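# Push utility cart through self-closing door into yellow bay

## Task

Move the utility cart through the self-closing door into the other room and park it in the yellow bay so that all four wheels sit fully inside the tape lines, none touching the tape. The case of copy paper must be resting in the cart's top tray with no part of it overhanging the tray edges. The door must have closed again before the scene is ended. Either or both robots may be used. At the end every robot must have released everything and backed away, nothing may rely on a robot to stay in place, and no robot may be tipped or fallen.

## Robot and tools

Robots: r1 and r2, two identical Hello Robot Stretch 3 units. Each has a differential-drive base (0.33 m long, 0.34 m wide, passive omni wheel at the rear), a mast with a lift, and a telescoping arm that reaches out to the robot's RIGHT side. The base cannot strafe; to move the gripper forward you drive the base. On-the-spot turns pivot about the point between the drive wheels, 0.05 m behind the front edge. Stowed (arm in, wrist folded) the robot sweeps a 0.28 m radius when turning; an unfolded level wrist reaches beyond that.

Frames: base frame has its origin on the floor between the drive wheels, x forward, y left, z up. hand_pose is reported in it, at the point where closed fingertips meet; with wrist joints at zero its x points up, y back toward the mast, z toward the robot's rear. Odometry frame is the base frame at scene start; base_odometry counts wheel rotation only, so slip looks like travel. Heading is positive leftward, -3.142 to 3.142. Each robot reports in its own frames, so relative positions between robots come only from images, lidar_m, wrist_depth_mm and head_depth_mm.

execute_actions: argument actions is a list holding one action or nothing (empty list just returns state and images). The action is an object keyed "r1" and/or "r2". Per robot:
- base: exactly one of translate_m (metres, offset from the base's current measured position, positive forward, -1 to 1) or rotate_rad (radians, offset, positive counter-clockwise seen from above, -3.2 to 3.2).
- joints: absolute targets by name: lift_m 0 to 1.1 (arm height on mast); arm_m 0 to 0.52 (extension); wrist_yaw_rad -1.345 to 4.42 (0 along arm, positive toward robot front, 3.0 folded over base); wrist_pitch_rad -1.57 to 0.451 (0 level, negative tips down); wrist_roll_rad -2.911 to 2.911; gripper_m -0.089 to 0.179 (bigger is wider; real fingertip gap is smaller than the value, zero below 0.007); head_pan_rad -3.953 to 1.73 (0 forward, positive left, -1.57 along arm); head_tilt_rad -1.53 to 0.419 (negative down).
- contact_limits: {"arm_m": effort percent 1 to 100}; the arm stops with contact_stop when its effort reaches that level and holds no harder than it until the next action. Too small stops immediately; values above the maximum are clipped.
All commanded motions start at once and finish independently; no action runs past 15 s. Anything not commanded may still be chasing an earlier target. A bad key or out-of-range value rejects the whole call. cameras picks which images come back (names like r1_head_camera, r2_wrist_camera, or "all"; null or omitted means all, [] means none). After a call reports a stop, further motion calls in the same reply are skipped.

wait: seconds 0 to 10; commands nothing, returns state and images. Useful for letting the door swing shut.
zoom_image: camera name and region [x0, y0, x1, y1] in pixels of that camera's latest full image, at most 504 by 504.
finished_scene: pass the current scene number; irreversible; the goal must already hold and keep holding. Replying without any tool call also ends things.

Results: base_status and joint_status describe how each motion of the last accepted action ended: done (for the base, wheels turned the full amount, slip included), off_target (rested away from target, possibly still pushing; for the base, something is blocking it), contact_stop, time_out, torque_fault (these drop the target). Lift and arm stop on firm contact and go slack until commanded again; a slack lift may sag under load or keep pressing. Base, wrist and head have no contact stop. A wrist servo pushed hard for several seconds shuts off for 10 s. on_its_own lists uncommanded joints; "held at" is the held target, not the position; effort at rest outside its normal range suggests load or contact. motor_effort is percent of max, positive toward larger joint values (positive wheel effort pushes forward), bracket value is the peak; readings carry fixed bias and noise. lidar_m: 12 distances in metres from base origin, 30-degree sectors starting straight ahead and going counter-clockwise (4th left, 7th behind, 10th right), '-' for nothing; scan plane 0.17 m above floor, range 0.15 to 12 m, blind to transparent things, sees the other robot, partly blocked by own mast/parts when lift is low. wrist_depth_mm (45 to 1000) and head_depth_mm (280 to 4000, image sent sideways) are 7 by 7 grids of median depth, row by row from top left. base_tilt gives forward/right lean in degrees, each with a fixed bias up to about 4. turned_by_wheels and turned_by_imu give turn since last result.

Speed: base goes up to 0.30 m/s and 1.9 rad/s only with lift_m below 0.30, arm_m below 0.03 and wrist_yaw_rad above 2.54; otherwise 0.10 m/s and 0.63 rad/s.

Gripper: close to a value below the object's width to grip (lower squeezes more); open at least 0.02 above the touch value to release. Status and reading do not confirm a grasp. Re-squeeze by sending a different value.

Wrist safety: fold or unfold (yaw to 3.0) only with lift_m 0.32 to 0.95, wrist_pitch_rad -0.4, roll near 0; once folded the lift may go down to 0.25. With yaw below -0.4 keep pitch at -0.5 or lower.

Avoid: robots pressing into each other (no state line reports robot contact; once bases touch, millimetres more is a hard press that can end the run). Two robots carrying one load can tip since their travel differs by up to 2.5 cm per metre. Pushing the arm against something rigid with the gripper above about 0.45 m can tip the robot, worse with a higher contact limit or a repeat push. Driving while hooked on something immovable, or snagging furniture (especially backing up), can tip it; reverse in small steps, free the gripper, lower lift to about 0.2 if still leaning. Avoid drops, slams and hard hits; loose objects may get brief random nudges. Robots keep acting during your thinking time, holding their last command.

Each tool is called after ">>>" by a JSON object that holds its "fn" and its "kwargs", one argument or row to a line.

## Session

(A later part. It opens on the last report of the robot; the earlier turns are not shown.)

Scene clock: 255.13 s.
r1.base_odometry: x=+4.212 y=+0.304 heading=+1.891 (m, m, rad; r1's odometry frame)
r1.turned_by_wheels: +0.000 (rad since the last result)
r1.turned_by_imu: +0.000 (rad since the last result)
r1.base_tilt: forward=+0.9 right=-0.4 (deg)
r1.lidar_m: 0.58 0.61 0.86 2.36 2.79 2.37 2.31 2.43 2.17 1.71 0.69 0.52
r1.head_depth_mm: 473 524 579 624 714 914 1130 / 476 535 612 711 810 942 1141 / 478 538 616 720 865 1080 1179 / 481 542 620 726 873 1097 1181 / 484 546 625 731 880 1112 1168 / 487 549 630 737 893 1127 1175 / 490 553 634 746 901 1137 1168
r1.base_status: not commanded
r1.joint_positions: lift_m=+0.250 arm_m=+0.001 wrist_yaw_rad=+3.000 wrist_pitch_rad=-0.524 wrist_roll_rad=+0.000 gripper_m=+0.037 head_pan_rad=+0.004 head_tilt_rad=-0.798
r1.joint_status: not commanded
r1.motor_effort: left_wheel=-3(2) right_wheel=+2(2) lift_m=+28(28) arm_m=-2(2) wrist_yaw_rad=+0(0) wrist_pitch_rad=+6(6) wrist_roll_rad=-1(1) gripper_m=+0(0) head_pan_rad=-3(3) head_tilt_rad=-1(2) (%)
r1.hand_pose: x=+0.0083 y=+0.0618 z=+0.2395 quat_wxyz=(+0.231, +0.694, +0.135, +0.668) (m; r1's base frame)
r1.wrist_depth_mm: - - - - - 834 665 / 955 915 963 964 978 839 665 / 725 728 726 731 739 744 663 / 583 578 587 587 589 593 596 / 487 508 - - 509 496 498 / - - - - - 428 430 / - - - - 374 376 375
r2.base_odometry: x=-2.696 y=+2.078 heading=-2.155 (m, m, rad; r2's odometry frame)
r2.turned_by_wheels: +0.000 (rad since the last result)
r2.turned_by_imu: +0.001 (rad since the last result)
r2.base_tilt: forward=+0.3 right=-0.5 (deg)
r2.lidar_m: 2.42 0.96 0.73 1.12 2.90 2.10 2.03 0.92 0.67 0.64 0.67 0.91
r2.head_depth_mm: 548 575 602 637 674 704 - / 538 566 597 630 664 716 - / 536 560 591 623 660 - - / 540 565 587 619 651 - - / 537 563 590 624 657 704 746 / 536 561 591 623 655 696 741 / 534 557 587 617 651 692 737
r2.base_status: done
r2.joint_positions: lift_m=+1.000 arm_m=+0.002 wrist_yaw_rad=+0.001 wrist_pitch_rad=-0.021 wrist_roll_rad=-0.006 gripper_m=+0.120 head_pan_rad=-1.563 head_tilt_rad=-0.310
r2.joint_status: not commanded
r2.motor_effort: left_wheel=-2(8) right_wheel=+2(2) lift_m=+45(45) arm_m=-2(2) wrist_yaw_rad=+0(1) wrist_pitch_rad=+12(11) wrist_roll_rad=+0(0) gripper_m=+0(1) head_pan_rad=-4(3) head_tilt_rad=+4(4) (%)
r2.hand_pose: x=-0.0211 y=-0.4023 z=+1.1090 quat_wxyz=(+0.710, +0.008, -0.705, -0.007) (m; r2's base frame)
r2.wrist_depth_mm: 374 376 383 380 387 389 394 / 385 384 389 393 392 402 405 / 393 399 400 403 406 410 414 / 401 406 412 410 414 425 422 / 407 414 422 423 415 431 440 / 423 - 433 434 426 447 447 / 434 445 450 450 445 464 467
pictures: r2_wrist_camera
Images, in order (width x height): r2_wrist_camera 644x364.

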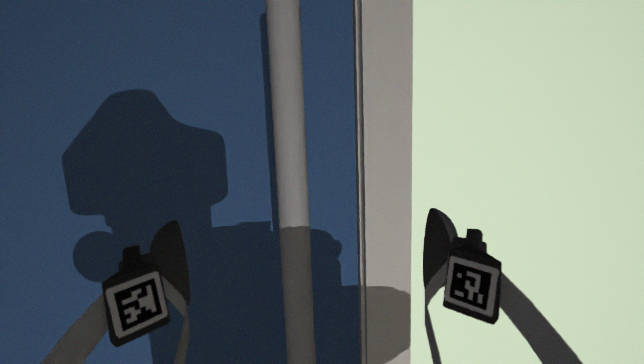

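>>> {"fn": "execute_actions", "kwargs": {
  "actions": [
    {"r2":{"base":{"translate_m":0.03},"joints":{"arm_m":0.2}},"r1":{"base":{"translate_m":0.3}}}
  ],
  "cameras": ["r2_wrist_camera"]
}}

Scene clock: 258.27 s.
r1.base_odometry: x=+4.117 y=+0.589 heading=+1.891 (m, m, rad; r1's odometry frame)
r1.turned_by_wheels: +0.000 (rad since the last result)
r1.turned_by_imu: -0.001 (rad since the last result)
r1.base_tilt: forward=+0.9 right=-0.4 (deg)
r1.lidar_m: 0.28 0.29 0.41 0.96 2.78 2.69 2.61 2.74 2.17 0.71 0.27 0.27
r1.head_depth_mm: - - - 310 372 463 542 / - - 285 313 376 470 626 / - - 285 316 379 476 637 / - - 287 319 384 482 647 / - - 286 321 388 488 660 / - - 289 324 392 495 672 / - - 291 327 396 501 685
r1.base_status: done
r1.joint_positions: lift_m=+0.250 arm_m=+0.001 wrist_yaw_rad=+3.000 wrist_pitch_rad=-0.524 wrist_roll_rad=+0.000 gripper_m=+0.037 head_pan_rad=+0.004 head_tilt_rad=-0.798
r1.joint_status: not commanded
r1.motor_effort: left_wheel=-2(8) right_wheel=+2(10) lift_m=+27(28) arm_m=-1(1) wrist_yaw_rad=-1(0) wrist_pitch_rad=+6(6) wrist_roll_rad=-1(1) gripper_m=+1(0) head_pan_rad=-3(3) head_tilt_rad=-2(1) (%)
r1.hand_pose: x=+0.0083 y=+0.0618 z=+0.2395 quat_wxyz=(+0.231, +0.694, +0.135, +0.668) (m; r1's base frame)
r1.wrist_depth_mm: - - - - 707 464 322 / 944 921 968 954 758 465 323 / 721 726 730 747 702 469 326 / 590 593 586 590 600 477 325 / 487 506 - - 512 466 330 / - - - - - 425 333 / - - - - 376 375 337
r2.base_odometry: x=-2.713 y=+2.053 heading=-2.156 (m, m, rad; r2's odometry frame)
r2.turned_by_wheels: +0.000 (rad since the last result)
r2.turned_by_imu: +0.001 (rad since the last result)
r2.base_tilt: forward=+0.3 right=-0.4 (deg)
r2.lidar_m: 2.41 0.97 0.71 1.05 2.94 2.14 2.06 0.93 0.67 0.64 0.67 0.91
r2.head_depth_mm: 547 573 604 627 - 724 763 / 532 560 588 611 - 716 751 / 542 570 598 621 - 719 751 / 540 565 526 541 - 711 749 / 537 563 591 622 664 701 744 / 535 561 588 622 658 694 738 / 531 558 586 619 650 692 734
r2.base_status: done
r2.joint_positions: lift_m=+1.000 arm_m=+0.200 wrist_yaw_rad=+0.000 wrist_pitch_rad=-0.021 wrist_roll_rad=-0.006 gripper_m=+0.120 head_pan_rad=-1.563 head_tilt_rad=-0.310
r2.joint_status: all done
r2.motor_effort: left_wheel=-2(5) right_wheel=+2(5) lift_m=+45(44) arm_m=+4(3) wrist_yaw_rad=+0(1) wrist_pitch_rad=+11(11) wrist_roll_rad=+0(0) gripper_m=+0(0) head_pan_rad=-3(4) head_tilt_rad=+3(3) (%)
r2.hand_pose: x=-0.0214 y=-0.6004 z=+1.1090 quat_wxyz=(+0.710, +0.008, -0.705, -0.007) (m; r2's base frame)
r2.wrist_depth_mm: 189 191 193 120 196 186 200 / 194 197 197 122 202 191 205 / 199 202 202 126 206 195 210 / 204 206 208 129 214 200 214 / 208 210 213 133 216 205 224 / 216 - 219 136 224 211 229 / 221 223 225 140 231 217 236
pictures: r2_wrist_camera
Images, in order (width x height): r2_wrist_camera 644x364.

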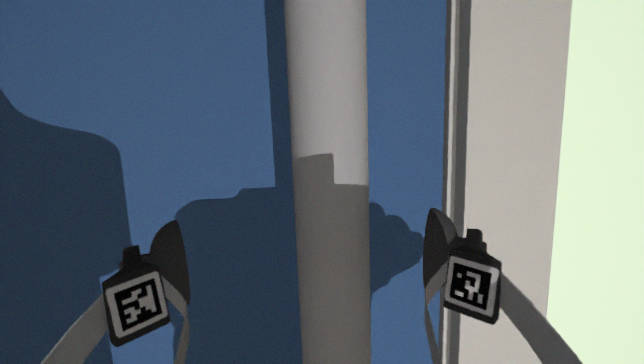

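>>> {"fn": "execute_actions", "kwargs": {
  "actions": [
    {"r2":{"joints":{"gripper_m":-0.06}}}
  ],
  "cameras": []
}}

>>> {"fn": "execute_actions", "kwargs": {
  "actions": [
    {"r2":{"joints":{"arm_m":0.0},"contact_limits":{"arm_m":34}},"r1":{"base":{"translate_m":0.45}}}
  ],
  "cameras": []
}}

Scene clock: 261.83 s.
r1.base_odometry: x=+4.117 y=+0.589 heading=+1.891 (m, m, rad; r1's odometry frame)
r1.turned_by_wheels: +0.000 (rad since the last result)
r1.turned_by_imu: +0.000 (rad since the last result)
r1.base_tilt: forward=+0.9 right=-0.4 (deg)
r1.lidar_m: 0.28 0.29 0.42 0.97 2.77 2.68 2.61 2.74 2.18 0.71 0.27 0.27
r1.head_depth_mm: - - - 311 373 464 542 / - - 284 314 376 471 627 / - - 286 317 380 477 638 / - - 286 320 385 484 649 / - - 288 323 390 490 663 / - - 290 326 394 498 676 / - - 292 329 398 505 690
r1.base_status: not commanded
r1.joint_positions: lift_m=+0.250 arm_m=+0.001 wrist_yaw_rad=+3.000 wrist_pitch_rad=-0.524 wrist_roll_rad=+0.000 gripper_m=+0.037 head_pan_rad=+0.004 head_tilt_rad=-0.798
r1.joint_status: not commanded
r1.motor_effort: left_wheel=-2(3) right_wheel=+2(2) lift_m=+28(28) arm_m=-1(1) wrist_yaw_rad=+0(1) wrist_pitch_rad=+6(6) wrist_roll_rad=-1(1) gripper_m=+0(0) head_pan_rad=-2(2) head_tilt_rad=-1(1) (%)
r1.hand_pose: x=+0.0083 y=+0.0618 z=+0.2395 quat_wxyz=(+0.231, +0.694, +0.135, +0.668) (m; r1's base frame)
r1.wrist_depth_mm: - - - - 704 465 326 / 945 921 967 958 766 469 324 / 720 719 728 732 708 471 328 / 587 592 583 590 598 482 328 / 490 510 - - 510 466 332 / - - - - - 428 332 / - - - - 374 376 335
r2.base_odometry: x=-2.713 y=+2.053 heading=-2.156 (m, m, rad; r2's odometry frame)
r2.turned_by_wheels: +0.000 (rad since the last result)
r2.turned_by_imu: -0.016 (rad since the last result)
r2.base_tilt: forward=+0.4 right=-0.3 (deg)
r2.lidar_m: 2.28 1.00 0.71 1.01 3.00 2.15 2.06 0.94 0.67 0.64 0.66 0.89
r2.head_depth_mm: 547 577 606 630 - 728 768 / 531 561 592 616 - 721 756 / 538 566 593 618 - 711 745 / 534 559 521 535 - 703 744 / 531 558 590 616 652 692 737 / 528 554 583 615 647 689 732 / 525 550 580 609 645 686 724
r2.base_status: not commanded
r2.joint_positions: lift_m=+1.000 arm_m=+0.201 wrist_yaw_rad=-0.007 wrist_pitch_rad=-0.017 wrist_roll_rad=-0.006 gripper_m=-0.059 head_pan_rad=-1.563 head_tilt_rad=-0.310
r2.joint_status: all done
r2.motor_effort: left_wheel=+0(8) right_wheel=+2(12) lift_m=+45(45) arm_m=-9(9) wrist_yaw_rad=+5(17) wrist_pitch_rad=+10(11) wrist_roll_rad=+0(0) gripper_m=-31(100) head_pan_rad=-3(2) head_tilt_rad=+4(4) (%)
r2.hand_pose: x=-0.0231 y=-0.6017 z=+1.1098 quat_wxyz=(+0.710, +0.004, -0.705, -0.009) (m; r2's base frame)
r2.wrist_depth_mm: 182 183 186 113 190 186 201 / 185 188 190 116 198 190 209 / 190 193 195 118 201 196 211 / 195 197 199 122 206 200 218 / 199 201 204 125 211 208 223 / 204 206 - 128 215 211 231 / 210 212 217 132 225 218 239
pictures: none
No camera images: the call's "cameras" was empty. Leave "cameras" out to get every camera's image.

Scene clock: 265.57 s.
r1.base_odometry: x=+3.976 y=+1.016 heading=+1.891 (m, m, rad; r1's odometry frame)
r1.turned_by_wheels: +0.000 (rad since the last result)
r1.turned_by_imu: -0.538 (rad since the last result)
r1.base_tilt: forward=+0.9 right=-0.4 (deg)
r1.lidar_m: - - 0.15 0.19 2.68 2.77 2.93 2.84 2.91 2.18 0.16 0.15
r1.head_depth_mm: - - - - - - - / - - - - - - - / - - - - - - - / - - - - - - - / - - - - - - - / - - - - - - - / - - - - - - -
r1.base_status: done
r1.joint_positions: lift_m=+0.250 arm_m=+0.001 wrist_yaw_rad=+2.997 wrist_pitch_rad=-0.524 wrist_roll_rad=+0.000 gripper_m=+0.037 head_pan_rad=+0.003 head_tilt_rad=-0.798
r1.joint_status: not commanded
r1.motor_effort: left_wheel=+9(100) right_wheel=+16(100) lift_m=+28(31) arm_m=-1(2) wrist_yaw_rad=+3(58) wrist_pitch_rad=+6(8) wrist_roll_rad=-1(1) gripper_m=-1(0) head_pan_rad=-2(3) head_tilt_rad=-1(7) (%)
r1.hand_pose: x=+0.0089 y=+0.0618 z=+0.2395 quat_wxyz=(+0.232, +0.694, +0.134, +0.668) (m; r1's base frame)
r1.wrist_depth_mm: - - - 294 171 120 93 / 949 641 862 323 179 124 95 / 720 694 723 360 190 129 98 / 585 584 588 405 201 134 101 / 490 507 - - 198 140 104 / - - - - - 146 108 / - - - - 243 147 112
r2.base_odometry: x=-2.713 y=+2.053 heading=-2.156 (m, m, rad; r2's odometry frame)
r2.turned_by_wheels: +0.000 (rad since the last result)
r2.turned_by_imu: +0.179 (rad since the last result)
r2.base_tilt: forward=+0.3 right=-0.4 (deg)
r2.lidar_m: 2.72 0.79 0.73 5.06 2.53 2.05 1.62 0.80 0.42 0.42 0.54 1.09
r2.head_depth_mm: 331 372 551 585 617 653 - / 334 349 366 384 405 424 - / 346 361 376 397 415 - - / 359 374 313 330 346 - - / 373 392 414 436 463 494 529 / 388 408 432 457 486 519 557 / 404 426 452 480 512 550 593
r2.base_status: not commanded
r2.joint_positions: lift_m=+1.000 arm_m=+0.002 wrist_yaw_rad=-0.011 wrist_pitch_rad=-0.023 wrist_roll_rad=-0.008 gripper_m=-0.040 head_pan_rad=-1.564 head_tilt_rad=-0.305
r2.joint_status: all done
joint sent to its limit — the command would take r2.arm_m past its lower limit, so that joint was sent only as far as its limit.
r2.on_its_own: gripper_m is held at -0.041, not at your -0.060, by its stall guard, which is still easing
r2.motor_effort: left_wheel=-1(32) right_wheel=+3(11) lift_m=+41(45) arm_m=-8(16) wrist_yaw_rad=+8(20) wrist_pitch_rad=+13(24) wrist_roll_rad=+1(3) gripper_m=-25(31) head_pan_rad=-4(4) head_tilt_rad=+1(5) (%)
r2.contact_limits: arm_m 34 (drawing in: default 20, maximum 34; extending or still: default 30, maximum 48)
r2.hand_pose: x=-0.0244 y=-0.4028 z=+1.1086 quat_wxyz=(+0.710, +0.004, -0.704, -0.012) (m; r2's base frame)
r2.wrist_depth_mm: 262 232 206 108 167 159 352 / 271 240 213 110 171 354 355 / 281 248 217 113 176 362 361 / 294 259 226 117 180 368 375 / 306 265 235 119 183 390 385 / 328 277 - 122 184 398 395 / 341 296 247 126 198 415 409
pictures: none
No camera images: the call's "cameras" was empty. Leave "cameras" out to get every camera's image.

Now tow.

>>> {"fn": "execute_actions", "kwargs": {
  "actions": [
    {"r2":{"base":{"rotate_rad":1.0},"joints":{"wrist_yaw_rad":-0.75,"wrist_pitch_rad":-0.5}},"r1":{"base":{"translate_m":0.2}}}
  ],
  "cameras": []
}}

>>> {"fn": "execute_actions", "kwargs": {
  "actions": [
    {"r2":{"base":{"translate_m":0.3}},"r1":{"base":{"translate_m":0.4}}}
  ],
  "cameras": []
}}

>>> {"fn": "execute_actions", "kwargs": {
  "actions": [
    {"r2":{"base":{"translate_m":0.3}},"r1":{"base":{"translate_m":0.4}}}
  ],
  "cameras": ["r1_nav_camera","r2_nav_camera"]
}}

Scene clock: 269.90 s.
r1.base_odometry: x=+3.913 y=+1.206 heading=+1.891 (m, m, rad; r1's odometry frame)
r1.turned_by_wheels: +0.001 (rad since the last result)
r1.turned_by_imu: -0.010 (rad since the last result)
r1.base_tilt: forward=+0.9 right=-0.4 (deg)
r1.lidar_m: - - 0.15 0.18 2.67 2.76 2.93 2.84 2.95 2.19 0.16 0.15
r1.head_depth_mm: - - - - - - - / - - - - - - - / - - - - - - - / - - - - - - - / - - - - - - - / - - - - - - - / - - - - - - -
r1.base_status: translate_m off_target (by the wheels' count: +0.1998 of +0.2000)
r1.joint_positions: lift_m=+0.250 arm_m=+0.001 wrist_yaw_rad=+2.999 wrist_pitch_rad=-0.525 wrist_roll_rad=-0.001 gripper_m=+0.037 head_pan_rad=+0.003 head_tilt_rad=-0.797
r1.joint_status: not commanded
r1.on_its_own: left_wheel is at rest, and its effort (+44) is outside its rest range (-18 to +18)
r1.motor_effort: left_wheel=+44(100) right_wheel=+5(93) lift_m=+26(31) arm_m=-1(0) wrist_yaw_rad=+1(20) wrist_pitch_rad=+6(8) wrist_roll_rad=+0(0) gripper_m=-1(0) head_pan_rad=-3(3) head_tilt_rad=-2(5) (%)
r1.hand_pose: x=+0.0085 y=+0.0618 z=+0.2395 quat_wxyz=(+0.232, +0.694, +0.135, +0.669) (m; r1's base frame)
r1.wrist_depth_mm: - - - 295 170 120 93 / 931 629 856 323 179 124 95 / 717 694 741 359 190 129 98 / 594 580 589 401 201 134 101 / 488 508 - - 198 140 104 / - - - - - 146 107 / - - - - 241 146 111
r2.base_odometry: x=-2.713 y=+2.053 heading=-1.156 (m, m, rad; r2's odometry frame)
r2.turned_by_wheels: +1.000 (rad since the last result)
r2.turned_by_imu: +0.619 (rad since the last result)
r2.base_tilt: forward=+0.3 right=-0.4 (deg)
r2.lidar_m: 0.79 0.83 4.09 2.32 1.99 1.24 0.70 0.37 0.37 0.51 1.18 2.76
r2.head_depth_mm: 384 397 414 430 445 479 - / 428 446 464 483 506 530 - / 483 505 528 554 585 618 - / 555 583 616 652 691 737 812 / 650 690 736 791 849 915 1004 / 785 849 915 981 1051 1132 1253 / 911 980 1048 1132 1230 1355 1476
r2.base_status: done
r2.joint_positions: lift_m=+1.000 arm_m=+0.001 wrist_yaw_rad=-0.794 wrist_pitch_rad=-0.388 wrist_roll_rad=-0.007 gripper_m=-0.025 head_pan_rad=-1.564 head_tilt_rad=-0.305
r2.joint_status: wrist_yaw_rad off_target (ended at -0.794, target -0.750); wrist_pitch_rad off_target (ended at -0.388, target -0.500)
r2.on_its_own: wrist_yaw_rad is held at -0.795, not at your -0.750, by its stall guard, which is not easing now; gripper_m is held at -0.026, not at your -0.060, by its stall guard, which is not easing now; wrist_pitch_rad is at rest, and its effort (-58) is outside its rest range (-20 to +32)
r2.motor_effort: left_wheel=-2(19) right_wheel=+4(29) lift_m=+24(41) arm_m=+1(10) wrist_yaw_rad=+0(53) wrist_pitch_rad=-58(100) wrist_roll_rad=+0(9) gripper_m=-21(32) head_pan_rad=-3(3) head_tilt_rad=+2(2) (%)
r2.hand_pose: x=-0.1842 y=-0.3060 z=+1.0199 quat_wxyz=(+0.590, -0.141, -0.690, -0.395) (m; r2's base frame)
r2.wrist_depth_mm: 178 170 158 78 144 140 364 / 196 184 172 85 155 153 395 / 217 202 188 92 167 418 425 / 240 224 207 101 180 459 472 / 272 252 228 109 197 516 527 / 314 285 - 121 212 578 589 / 372 332 298 140 250 644 663
pictures: none
No camera images: the call's "cameras" was empty. Leave "cameras" out to get every camera's image.

Scene clock: 274.23 s.
r1.base_odometry: x=+3.786 y=+1.585 heading=+1.891 (m, m, rad; r1's odometry frame)
r1.turned_by_wheels: -0.001 (rad since the last result)
r1.turned_by_imu: -0.143 (rad since the last result)
r1.base_tilt: forward=+0.9 right=-0.4 (deg)
r1.lidar_m: - - 0.15 0.21 0.69 2.69 3.11 2.87 2.90 2.28 0.16 0.16
r1.head_depth_mm: - - - - - - - / - - - - - - - / - - - - - - - / - - - - - - - / - - - - - - - / - - - - - - - / - - - - - - -
r1.base_status: done
r1.joint_positions: lift_m=+0.250 arm_m=+0.001 wrist_yaw_rad=+2.994 wrist_pitch_rad=-0.524 wrist_roll_rad=-0.001 gripper_m=+0.037 head_pan_rad=+0.002 head_tilt_rad=-0.797
r1.joint_status: not commanded
r1.on_its_own: right_wheel is at rest, and its effort (+22) is outside its rest range (-18 to +18)
r1.motor_effort: left_wheel=+0(100) right_wheel=+22(87) lift_m=+28(32) arm_m=-1(3) wrist_yaw_rad=+8(34) wrist_pitch_rad=+6(8) wrist_roll_rad=+0(1) gripper_m=+0(0) head_pan_rad=-2(2) head_tilt_rad=-2(5) (%)
r1.hand_pose: x=+0.0097 y=+0.0617 z=+0.2395 quat_wxyz=(+0.234, +0.694, +0.133, +0.668) (m; r1's base frame)
r1.wrist_depth_mm: 554 - - 349 183 124 94 / 580 913 959 381 191 128 96 / 633 693 736 424 201 132 99 / 579 587 592 473 212 136 101 / 488 512 - - 206 142 104 / - - - - - 147 107 / - - - - 251 146 110
r2.base_odometry: x=-2.592 y=+1.778 heading=-1.156 (m, m, rad; r2's odometry frame)
r2.turned_by_wheels: +0.000 (rad since the last result)
r2.turned_by_imu: -0.297 (rad since the last result)
r2.base_tilt: forward=+0.3 right=-0.4 (deg)
r2.lidar_m: 0.88 0.56 0.66 3.27 2.31 2.19 1.13 0.38 0.38 0.50 1.00 2.45
r2.head_depth_mm: 375 389 405 421 439 472 - / 411 429 448 468 490 514 - / 456 479 500 525 554 585 - / 512 539 567 602 638 679 747 / 583 619 656 701 749 811 883 / 677 724 779 836 910 1006 1091 / 795 839 888 952 1018 1105 1192
r2.base_status: done
r2.joint_positions: lift_m=+1.000 arm_m=+0.002 wrist_yaw_rad=-0.950 wrist_pitch_rad=-0.386 wrist_roll_rad=-0.009 gripper_m=-0.022 head_pan_rad=-1.564 head_tilt_rad=-0.305
r2.joint_status: not commanded
r2.on_its_own: wrist_yaw_rad is held at -0.943, not at your -0.750, by its stall guard, which is not easing now; gripper_m is held at -0.023, not at your -0.060, by its stall guard, which is still easing; wrist_pitch_rad is at rest, and its effort (-59) is outside its rest range (-20 to +32)
r2.motor_effort: left_wheel=-1(7) right_wheel=+16(25) lift_m=+24(23) arm_m=-1(1) wrist_yaw_rad=+4(26) wrist_pitch_rad=-59(61) wrist_roll_rad=+2(2) gripper_m=-22(25) head_pan_rad=-4(4) head_tilt_rad=+2(2) (%)
r2.hand_pose: x=-0.2072 y=-0.2793 z=+1.0204 quat_wxyz=(+0.559, -0.194, -0.676, -0.439) (m; r2's base frame)
r2.wrist_depth_mm: 150 152 148 82 156 776 962 / 162 163 161 88 168 839 - / 175 177 176 96 183 964 - / 192 192 194 104 202 - - / 209 211 210 113 227 - - / 232 233 - 126 - - - / 259 259 271 145 289 - -
pictures: none
No camera images: the call's "cameras" was empty. Leave "cameras" out to get every camera's image.

Scene clock: 278.37 s.
r1.base_odometry: x=+3.660 y=+1.965 heading=+1.891 (m, m, rad; r1's odometry frame)
r1.turned_by_wheels: +0.000 (rad since the last result)
r1.turned_by_imu: -0.150 (rad since the last result)
r1.base_tilt: forward=+0.9 right=-0.4 (deg)
r1.lidar_m: - - 0.15 0.23 0.72 0.70 3.08 2.90 2.90 2.46 0.15 0.15
r1.head_depth_mm: - - - - - - - / - - - - - - - / - - - - - - - / - - - - - - - / - - - - - - - / - - - - - - - / - - - - - - -
r1.base_status: done
r1.joint_positions: lift_m=+0.250 arm_m=+0.001 wrist_yaw_rad=+2.995 wrist_pitch_rad=-0.524 wrist_roll_rad=-0.001 gripper_m=+0.037 head_pan_rad=+0.002 head_tilt_rad=-0.797
r1.joint_status: not commanded
r1.on_its_own: right_wheel is at rest, and its effort (+19) is outside its rest range (-18 to +18)
r1.motor_effort: left_wheel=+0(100) right_wheel=+19(93) lift_m=+28(34) arm_m=-1(1) wrist_yaw_rad=+5(41) wrist_pitch_rad=+6(8) wrist_roll_rad=+0(1) gripper_m=+0(0) head_pan_rad=-1(2) head_tilt_rad=-2(6) (%)
r1.hand_pose: x=+0.0093 y=+0.0617 z=+0.2395 quat_wxyz=(+0.233, +0.694, +0.133, +0.668) (m; r1's base frame)
r1.wrist_depth_mm: - - - 417 188 122 90 / 955 942 977 456 196 125 92 / 721 720 730 503 204 128 94 / 582 576 582 552 214 132 96 / 490 509 - - 204 136 98 / - - - - - 140 100 / - - - - 245 137 102
r2.base_odometry: x=-2.471 y=+1.504 heading=-1.157 (m, m, rad; r2's odometry frame)
r2.turned_by_wheels: -0.001 (rad since the last result)
r2.turned_by_imu: -0.355 (rad since the last result)
r2.base_tilt: forward=+0.3 right=-0.5 (deg)
r2.lidar_m: 2.34 0.66 0.45 0.43 3.10 2.44 2.27 0.38 0.38 0.45 0.81 1.34
r2.head_depth_mm: 343 358 373 388 405 434 - / 370 386 405 423 444 466 - / 401 420 440 463 488 516 - / 438 461 485 512 543 578 627 / 482 508 539 572 612 655 707 / 537 570 609 652 702 763 831 / 603 645 694 751 824 904 976
r2.base_status: done
r2.joint_positions: lift_m=+1.000 arm_m=+0.002 wrist_yaw_rad=-1.057 wrist_pitch_rad=-0.399 wrist_roll_rad=-0.012 gripper_m=-0.020 head_pan_rad=-1.564 head_tilt_rad=-0.305
r2.joint_status: not commanded
r2.on_its_own: wrist_yaw_rad is held at -1.034, not at your -0.750, by its stall guard, which is still easing; gripper_m is held at -0.020, not at your -0.060, by its stall guard, which is not easing now; right_wheel is at rest, and its effort (+19) is outside its rest range (-18 to +18); wrist_pitch_rad is at rest, and its effort (-52) is outside its rest range (-20 to +32)
r2.motor_effort: left_wheel=-3(9) right_wheel=+19(28) lift_m=+24(24) arm_m=-2(2) wrist_yaw_rad=+15(25) wrist_pitch_rad=-52(61) wrist_roll_rad=+4(4) gripper_m=-23(23) head_pan_rad=-3(3) head_tilt_rad=+2(2) (%)
r2.hand_pose: x=-0.2189 y=-0.2578 z=+1.0173 quat_wxyz=(+0.532, -0.225, -0.666, -0.472) (m; r2's base frame)
r2.wrist_depth_mm: 131 136 143 80 173 - - / 139 146 154 86 - - - / 147 157 168 95 - - - / 159 169 182 104 - - - / 171 183 199 114 - - - / 186 200 211 127 - - - / 203 219 248 147 - - -
pictures: r1_nav_camera (sideways: a quarter turn counterclockwise sets it upright), r2_nav_camera (sideways: a quarter turn counterclockwise sets it upright)
Images, in order (width x height): r1_nav_camera 672x504, r2_nav_camera 672x504.

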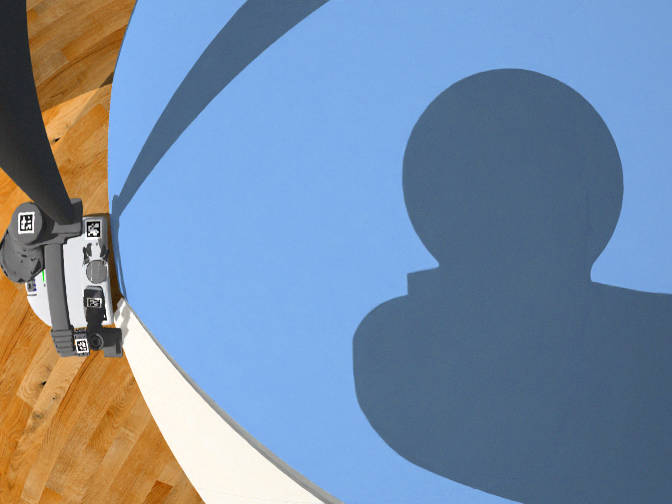

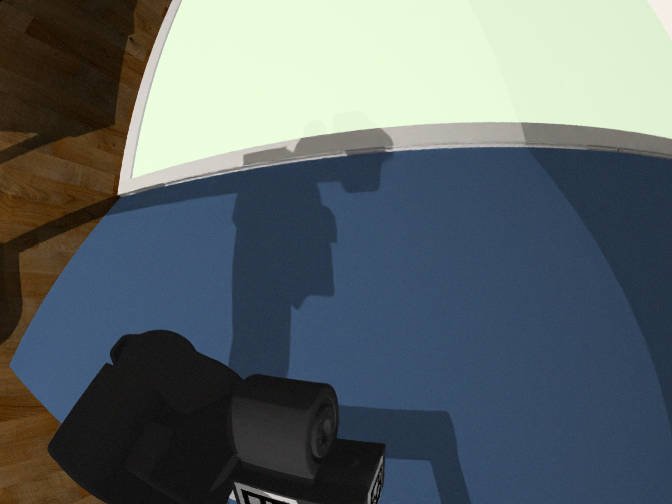

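Half open. One or two more.

>>> {"fn": "execute_actions", "kwargs": {
  "actions": [
    {"r2":{"base":{"translate_m":0.3}},"r1":{"base":{"translate_m":0.4}}}
  ],
  "cameras": []
}}

>>> {"fn": "execute_actions", "kwargs": {
  "actions": [
    {"r2":{"base":{"translate_m":0.3}},"r1":{"base":{"translate_m":0.4}}}
  ],
  "cameras": ["r2_nav_camera"]
}}

Scene clock: 283.50 s.
r1.base_odometry: x=+3.534 y=+2.344 heading=+1.891 (m, m, rad; r1's odometry frame)
r1.turned_by_wheels: +0.000 (rad since the last result)
r1.turned_by_imu: -0.157 (rad since the last result)
r1.base_tilt: forward=+0.9 right=-0.4 (deg)
r1.lidar_m: - - 0.15 0.23 2.72 0.72 2.87 2.96 2.92 2.69 0.16 -
r1.head_depth_mm: - - - - - - - / - - - - - - - / - - - - - - - / - - - - - - - / - - - - - - - / - - - - - - - / - - - - - - -
r1.base_status: done
r1.joint_positions: lift_m=+0.250 arm_m=+0.001 wrist_yaw_rad=+2.999 wrist_pitch_rad=-0.525 wrist_roll_rad=-0.001 gripper_m=+0.037 head_pan_rad=+0.001 head_tilt_rad=-0.796
r1.joint_status: not commanded
r1.motor_effort: left_wheel=+0(100) right_wheel=+0(99) lift_m=+29(36) arm_m=-1(1) wrist_yaw_rad=+1(48) wrist_pitch_rad=+6(9) wrist_roll_rad=-1(1) gripper_m=+0(0) head_pan_rad=-1(2) head_tilt_rad=-2(5) (%)
r1.hand_pose: x=+0.0085 y=+0.0618 z=+0.2394 quat_wxyz=(+0.232, +0.694, +0.135, +0.669) (m; r1's base frame)
r1.wrist_depth_mm: - - - 463 182 113 82 / 949 911 966 507 188 115 83 / 720 716 721 556 194 118 85 / 583 590 590 545 202 120 86 / 491 510 - - 189 123 88 / - - - - - 126 89 / - - - - 225 122 90
r2.base_odometry: x=-2.351 y=+1.229 heading=-1.157 (m, m, rad; r2's odometry frame)
r2.turned_by_wheels: -0.001 (rad since the last result)
r2.turned_by_imu: -0.459 (rad since the last result)
r2.base_tilt: forward=+0.2 right=-0.5 (deg)
r2.lidar_m: 1.41 2.11 2.34 0.51 0.49 0.50 2.66 0.39 0.38 0.39 0.55 0.90
r2.head_depth_mm: 296 309 323 339 355 374 - / 310 325 339 356 374 395 - / 326 342 359 377 398 421 - / 343 360 379 400 424 450 480 / 362 382 403 426 454 482 518 / 384 405 429 456 486 521 564 / 408 433 459 490 525 567 617
r2.base_status: done
r2.joint_positions: lift_m=+1.000 arm_m=+0.001 wrist_yaw_rad=-1.137 wrist_pitch_rad=-0.410 wrist_roll_rad=-0.012 gripper_m=-0.019 head_pan_rad=-1.564 head_tilt_rad=-0.305
r2.joint_status: not commanded
r2.on_its_own: wrist_yaw_rad is held at -1.119, not at your -0.750, by its stall guard, which is not easing now; gripper_m is held at -0.020, not at your -0.060, by its stall guard, which is not easing now; right_wheel is at rest, and its effort (+20) is outside its rest range (-18 to +18); wrist_pitch_rad is at rest, and its effort (-47) is outside its rest range (-20 to +32)
r2.motor_effort: left_wheel=-2(6) right_wheel=+20(25) lift_m=+23(23) arm_m=-1(2) wrist_yaw_rad=+12(22) wrist_pitch_rad=-47(54) wrist_roll_rad=+4(4) gripper_m=-23(23) head_pan_rad=-3(3) head_tilt_rad=+1(2) (%)
r2.hand_pose: x=-0.2260 y=-0.2410 z=+1.0148 quat_wxyz=(+0.510, -0.248, -0.658, -0.496) (m; r2's base frame)
r2.wrist_depth_mm: 114 126 139 81 - - - / 120 133 148 88 - - - / 127 141 162 95 - - - / 135 150 174 105 - - - / 141 160 187 116 - - - / 150 172 - 130 - - - / 161 181 236 150 - - -
pictures: none
No camera images: the call's "cameras" was empty. Leave "cameras" out to get every camera's image.

Scene clock: 288.23 s.
r1.base_odometry: x=+3.408 y=+2.724 heading=+1.891 (m, m, rad; r1's odometry frame)
r1.turned_by_wheels: +0.001 (rad since the last result)
r1.turned_by_imu: -0.076 (rad since the last result)
r1.base_tilt: forward=+0.9 right=-0.4 (deg)
r1.lidar_m: - - 0.15 0.19 2.76 0.73 2.80 3.03 2.94 0.19 0.16 -
r1.head_depth_mm: - - - - - - - / - - - - - - - / - - - - - - - / - - - - - - - / - - - - - - - / - - - - - - - / - - - - - - -
r1.base_status: translate_m off_target (by the wheels' count: +0.3998 of +0.4000)
r1.joint_positions: lift_m=+0.250 arm_m=+0.001 wrist_yaw_rad=+2.996 wrist_pitch_rad=-0.525 wrist_roll_rad=-0.001 gripper_m=+0.037 head_pan_rad=-0.007 head_tilt_rad=-0.799
r1.joint_status: not commanded
r1.on_its_own: left_wheel is at rest, and its effort (+51) is outside its rest range (-18 to +18)
r1.motor_effort: left_wheel=+51(100) right_wheel=+14(94) lift_m=+27(33) arm_m=-1(3) wrist_yaw_rad=+5(34) wrist_pitch_rad=+6(9) wrist_roll_rad=+0(0) gripper_m=+0(0) head_pan_rad=+4(9) head_tilt_rad=+0(6) (%)
r1.hand_pose: x=+0.0093 y=+0.0616 z=+0.2395 quat_wxyz=(+0.233, +0.694, +0.133, +0.668) (m; r1's base frame)
r1.wrist_depth_mm: - - - 392 155 97 71 / 936 915 984 428 160 99 72 / 717 721 723 468 166 101 73 / 578 579 585 522 172 103 74 / 488 507 - - 162 106 75 / - - - - - 108 76 / - - - - 193 105 78
r2.base_odometry: x=-2.230 y=+0.954 heading=-1.157 (m, m, rad; r2's odometry frame)
r2.turned_by_wheels: +0.000 (rad since the last result)
r2.turned_by_imu: -0.418 (rad since the last result)
r2.base_tilt: forward=+0.4 right=-0.5 (deg)
r2.lidar_m: 0.78 1.39 1.93 2.26 0.67 0.66 0.70 0.48 0.40 0.40 0.45 0.65
r2.head_depth_mm: 305 319 335 352 371 389 - / 310 325 341 359 378 399 - / 315 329 346 365 385 408 - / 320 336 353 371 392 416 440 / 325 340 359 378 400 424 451 / 330 347 365 386 408 434 463 / 335 352 372 392 416 443 474
r2.base_status: done
r2.joint_positions: lift_m=+1.000 arm_m=+0.001 wrist_yaw_rad=-1.121 wrist_pitch_rad=-0.512 wrist_roll_rad=-0.009 gripper_m=-0.020 head_pan_rad=-1.564 head_tilt_rad=-0.305
r2.joint_status: not commanded
r2.on_its_own: wrist_yaw_rad is held at -1.119, not at your -0.750, by its stall guard, which is not easing now; gripper_m is held at -0.020, not at your -0.060, by its stall guard, which is not easing now; wrist_pitch_rad moved -0.102 to your old target -0.500
r2.motor_effort: left_wheel=+2(7) right_wheel=-2(22) lift_m=+24(24) arm_m=+0(1) wrist_yaw_rad=+1(18) wrist_pitch_rad=+7(47) wrist_roll_rad=+2(4) gripper_m=-8(24) head_pan_rad=-3(4) head_tilt_rad=+2(2) (%)
r2.hand_pose: x=-0.2120 y=-0.2383 z=+0.9925 quat_wxyz=(+0.487, -0.209, -0.672, -0.517) (m; r2's base frame)
r2.wrist_depth_mm: 151 176 223 196 - - - / 157 185 238 217 - - - / 166 196 257 244 - - - / 174 208 276 333 - - - / 183 220 293 325 - - - / 193 238 302 - - - 766 / 206 254 391 - - - 797
pictures: r2_nav_camera (sideways: a quarter turn counterclockwise sets it upright)
Images, in order (width x height): r2_nav_camera 672x504.

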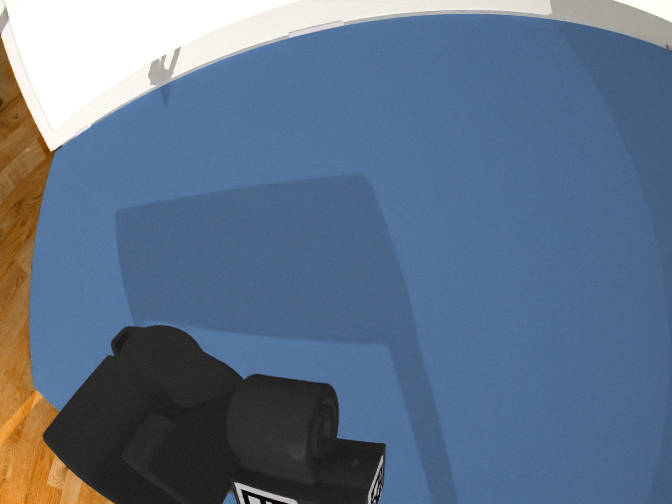

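Door open, handle slipped. Stow r2 and look.

>>> {"fn": "execute_actions", "kwargs": {
  "actions": [
    {"r2":{"joints":{"lift_m":0.6,"wrist_yaw_rad":3.0,"wrist_pitch_rad":-0.4,"gripper_m":0,"head_pan_rad":0,"head_tilt_rad":-0.6}}}
  ],
  "cameras": ["r2_nav_camera"]
}}

Scene clock: 293.50 s.
r1.base_odometry: x=+3.408 y=+2.724 heading=+1.891 (m, m, rad; r1's odometry frame)
r1.turned_by_wheels: +0.000 (rad since the last result)
r1.turned_by_imu: +0.000 (rad since the last result)
r1.base_tilt: forward=+0.9 right=-0.4 (deg)
r1.lidar_m: - - 0.15 0.19 2.76 0.73 2.80 3.03 2.94 0.19 0.16 -
r1.head_depth_mm: - - - - - - - / - - - - - - - / - - - - - - - / - - - - - - - / - - - - - - - / - - - - - - - / - - - - - - -
r1.base_status: not commanded
r1.joint_positions: lift_m=+0.250 arm_m=+0.001 wrist_yaw_rad=+2.996 wrist_pitch_rad=-0.525 wrist_roll_rad=-0.001 gripper_m=+0.037 head_pan_rad=-0.007 head_tilt_rad=-0.799
r1.joint_status: not commanded
r1.on_its_own: left_wheel is at rest, and its effort (+51) is outside its rest range (-18 to +18)
r1.motor_effort: left_wheel=+51(50) right_wheel=+14(14) lift_m=+27(27) arm_m=-1(1) wrist_yaw_rad=+6(6) wrist_pitch_rad=+6(6) wrist_roll_rad=+0(1) gripper_m=+1(0) head_pan_rad=+4(4) head_tilt_rad=-1(0) (%)
r1.hand_pose: x=+0.0093 y=+0.0616 z=+0.2395 quat_wxyz=(+0.233, +0.694, +0.133, +0.668) (m; r1's base frame)
r1.wrist_depth_mm: - - - 388 155 97 71 / 952 918 974 427 161 99 72 / 715 728 721 466 166 101 73 / 577 586 587 521 172 103 74 / 489 501 - - 162 106 75 / - - - - - 108 77 / - - - - 194 105 78
r2.base_odometry: x=-2.230 y=+0.954 heading=-1.157 (m, m, rad; r2's odometry frame)
r2.turned_by_wheels: +0.000 (rad since the last result)
r2.turned_by_imu: +0.002 (rad since the last result)
r2.base_tilt: forward=+0.3 right=-0.5 (deg)
r2.lidar_m: 0.78 1.40 1.93 2.26 0.67 0.66 0.70 0.48 0.40 0.40 0.45 0.66
r2.head_depth_mm: 599 644 697 759 830 919 1028 / 644 695 757 830 918 1026 1153 / 697 756 830 915 1029 1161 1270 / 755 830 914 1021 1159 1330 1300 / 823 908 1019 1151 1327 1488 1296 / 911 1016 1148 1329 1569 1537 1303 / 1015 1145 1328 1568 1777 1539 1296
r2.base_status: not commanded
r2.joint_positions: lift_m=+0.600 arm_m=+0.001 wrist_yaw_rad=+2.999 wrist_pitch_rad=-0.419 wrist_roll_rad=-0.009 gripper_m=+0.000 head_pan_rad=-0.007 head_tilt_rad=-0.592
r2.joint_status: all done
r2.motor_effort: left_wheel=+1(1) right_wheel=-1(1) lift_m=+24(23) arm_m=+0(0) wrist_yaw_rad=+1(1) wrist_pitch_rad=+10(12) wrist_roll_rad=+2(2) gripper_m=-2(70) head_pan_rad=+3(47) head_tilt_rad=-3(20) (%)
r2.hand_pose: x=+0.0107 y=+0.0756 z=+0.6129 quat_wxyz=(+0.196, +0.697, +0.098, +0.683) (m; r2's base frame)
r2.wrist_depth_mm: - - - - - - - / - - - - - - - / - - - - - - - / - - - - - - - / - - - - - - - / 725 928 - - 944 916 913 / 716 796 793 805 782 793 816
pictures: r2_nav_camera (sideways: a quarter turn counterclockwise sets it upright)
Images, in order (width x height): r2_nav_camera 672x504.

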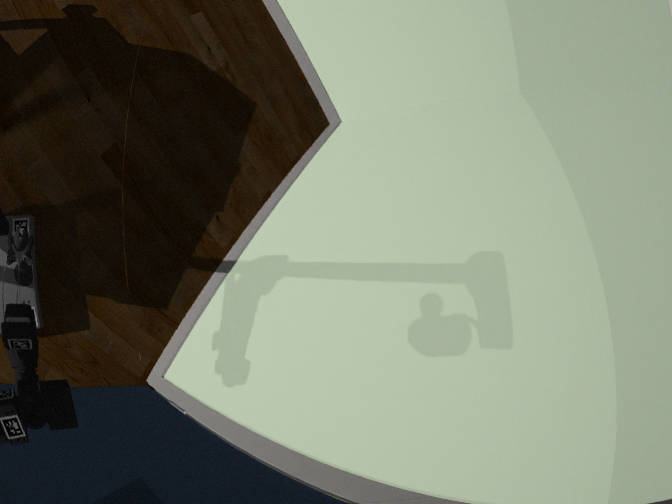

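Turn around.

>>> {"fn": "execute_actions", "kwargs": {
  "actions": [
    {"r2":{"base":{"rotate_rad":2.2},"joints":{"lift_m":0.28}}}
  ],
  "cameras": ["r2_nav_camera"]
}}

Scene clock: 298.23 s.
r1.base_odometry: x=+3.408 y=+2.724 heading=+1.891 (m, m, rad; r1's odometry frame)
r1.turned_by_wheels: +0.000 (rad since the last result)
r1.turned_by_imu: +0.000 (rad since the last result)
r1.base_tilt: forward=+0.9 right=-0.4 (deg)
r1.lidar_m: - - 0.15 0.19 2.77 0.73 2.80 3.03 2.93 0.19 0.16 -
r1.head_depth_mm: - - - - - - - / - - - - - - - / - - - - - - - / - - - - - - - / - - - - - - - / - - - - - - - / - - - - - - -
r1.base_status: not commanded
r1.joint_positions: lift_m=+0.250 arm_m=+0.001 wrist_yaw_rad=+2.996 wrist_pitch_rad=-0.525 wrist_roll_rad=-0.001 gripper_m=+0.037 head_pan_rad=-0.007 head_tilt_rad=-0.799
r1.joint_status: not commanded
r1.on_its_own: left_wheel is at rest, and its effort (+50) is outside its rest range (-18 to +18)
r1.motor_effort: left_wheel=+50(51) right_wheel=+14(14) lift_m=+27(27) arm_m=-1(1) wrist_yaw_rad=+5(6) wrist_pitch_rad=+6(6) wrist_roll_rad=+0(0) gripper_m=+0(0) head_pan_rad=+4(4) head_tilt_rad=+0(1) (%)
r1.hand_pose: x=+0.0093 y=+0.0616 z=+0.2395 quat_wxyz=(+0.233, +0.694, +0.133, +0.668) (m; r1's base frame)
r1.wrist_depth_mm: - - - 391 155 97 71 / 926 910 956 427 161 99 72 / 715 731 736 469 166 101 73 / 581 579 590 526 172 103 74 / 486 505 - - 162 106 75 / - - - - - 108 76 / - - - - 193 105 78
r2.base_odometry: x=-2.230 y=+0.954 heading=+1.043 (m, m, rad; r2's odometry frame)
r2.turned_by_wheels: +2.200 (rad since the last result)
r2.turned_by_imu: +2.206 (rad since the last result)
r2.base_tilt: forward=+0.3 right=-0.5 (deg)
r2.lidar_m: 0.66 0.66 3.09 0.45 0.40 0.40 0.48 0.67 0.85 1.76 1.94 2.44
r2.head_depth_mm: 3780 3914 3569 2469 1902 1545 1301 / - - 3551 2454 1906 1540 1294 / - - 3560 2482 1897 1539 1303 / - - 3554 2486 1899 1537 1298 / - - 3510 2464 1775 1299 1213 / - - 3513 907 1093 1006 1174 / - - 980 946 761 981 1150
r2.base_status: done
r2.joint_positions: lift_m=+0.280 arm_m=+0.001 wrist_yaw_rad=+2.999 wrist_pitch_rad=-0.418 wrist_roll_rad=-0.009 gripper_m=+0.000 head_pan_rad=-0.007 head_tilt_rad=-0.593
r2.joint_status: all done
r2.motor_effort: left_wheel=-2(10) right_wheel=+2(7) lift_m=+25(23) arm_m=+0(0) wrist_yaw_rad=+1(1) wrist_pitch_rad=+10(10) wrist_roll_rad=+2(2) gripper_m=-2(2) head_pan_rad=+5(4) head_tilt_rad=-4(3) (%)
r2.hand_pose: x=+0.0107 y=+0.0757 z=+0.2930 quat_wxyz=(+0.196, +0.697, +0.098, +0.683) (m; r2's base frame)
r2.wrist_depth_mm: 319 - 479 - - - - / 334 - 510 - - - 774 / 353 - 550 - - - 588 / 367 - 599 793 774 768 696 / 383 440 638 671 618 627 621 / 406 483 - - 516 515 518 / 415 - - - 446 446 445
pictures: r2_nav_camera (sideways: a quarter turn counterclockwise sets it upright)
Images, in order (width x height): r2_nav_camera 672x504.

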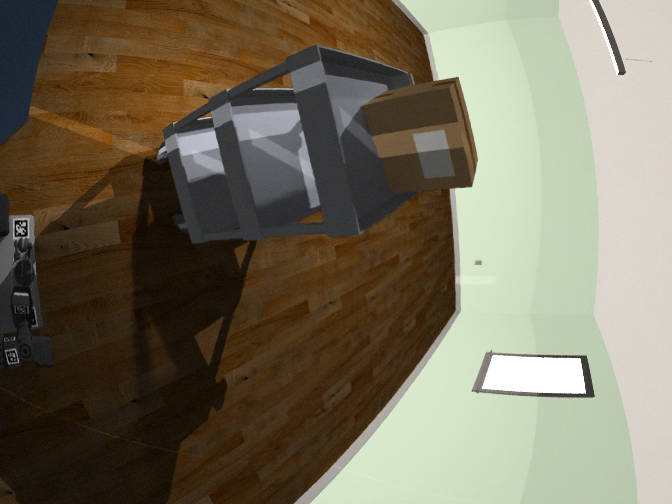

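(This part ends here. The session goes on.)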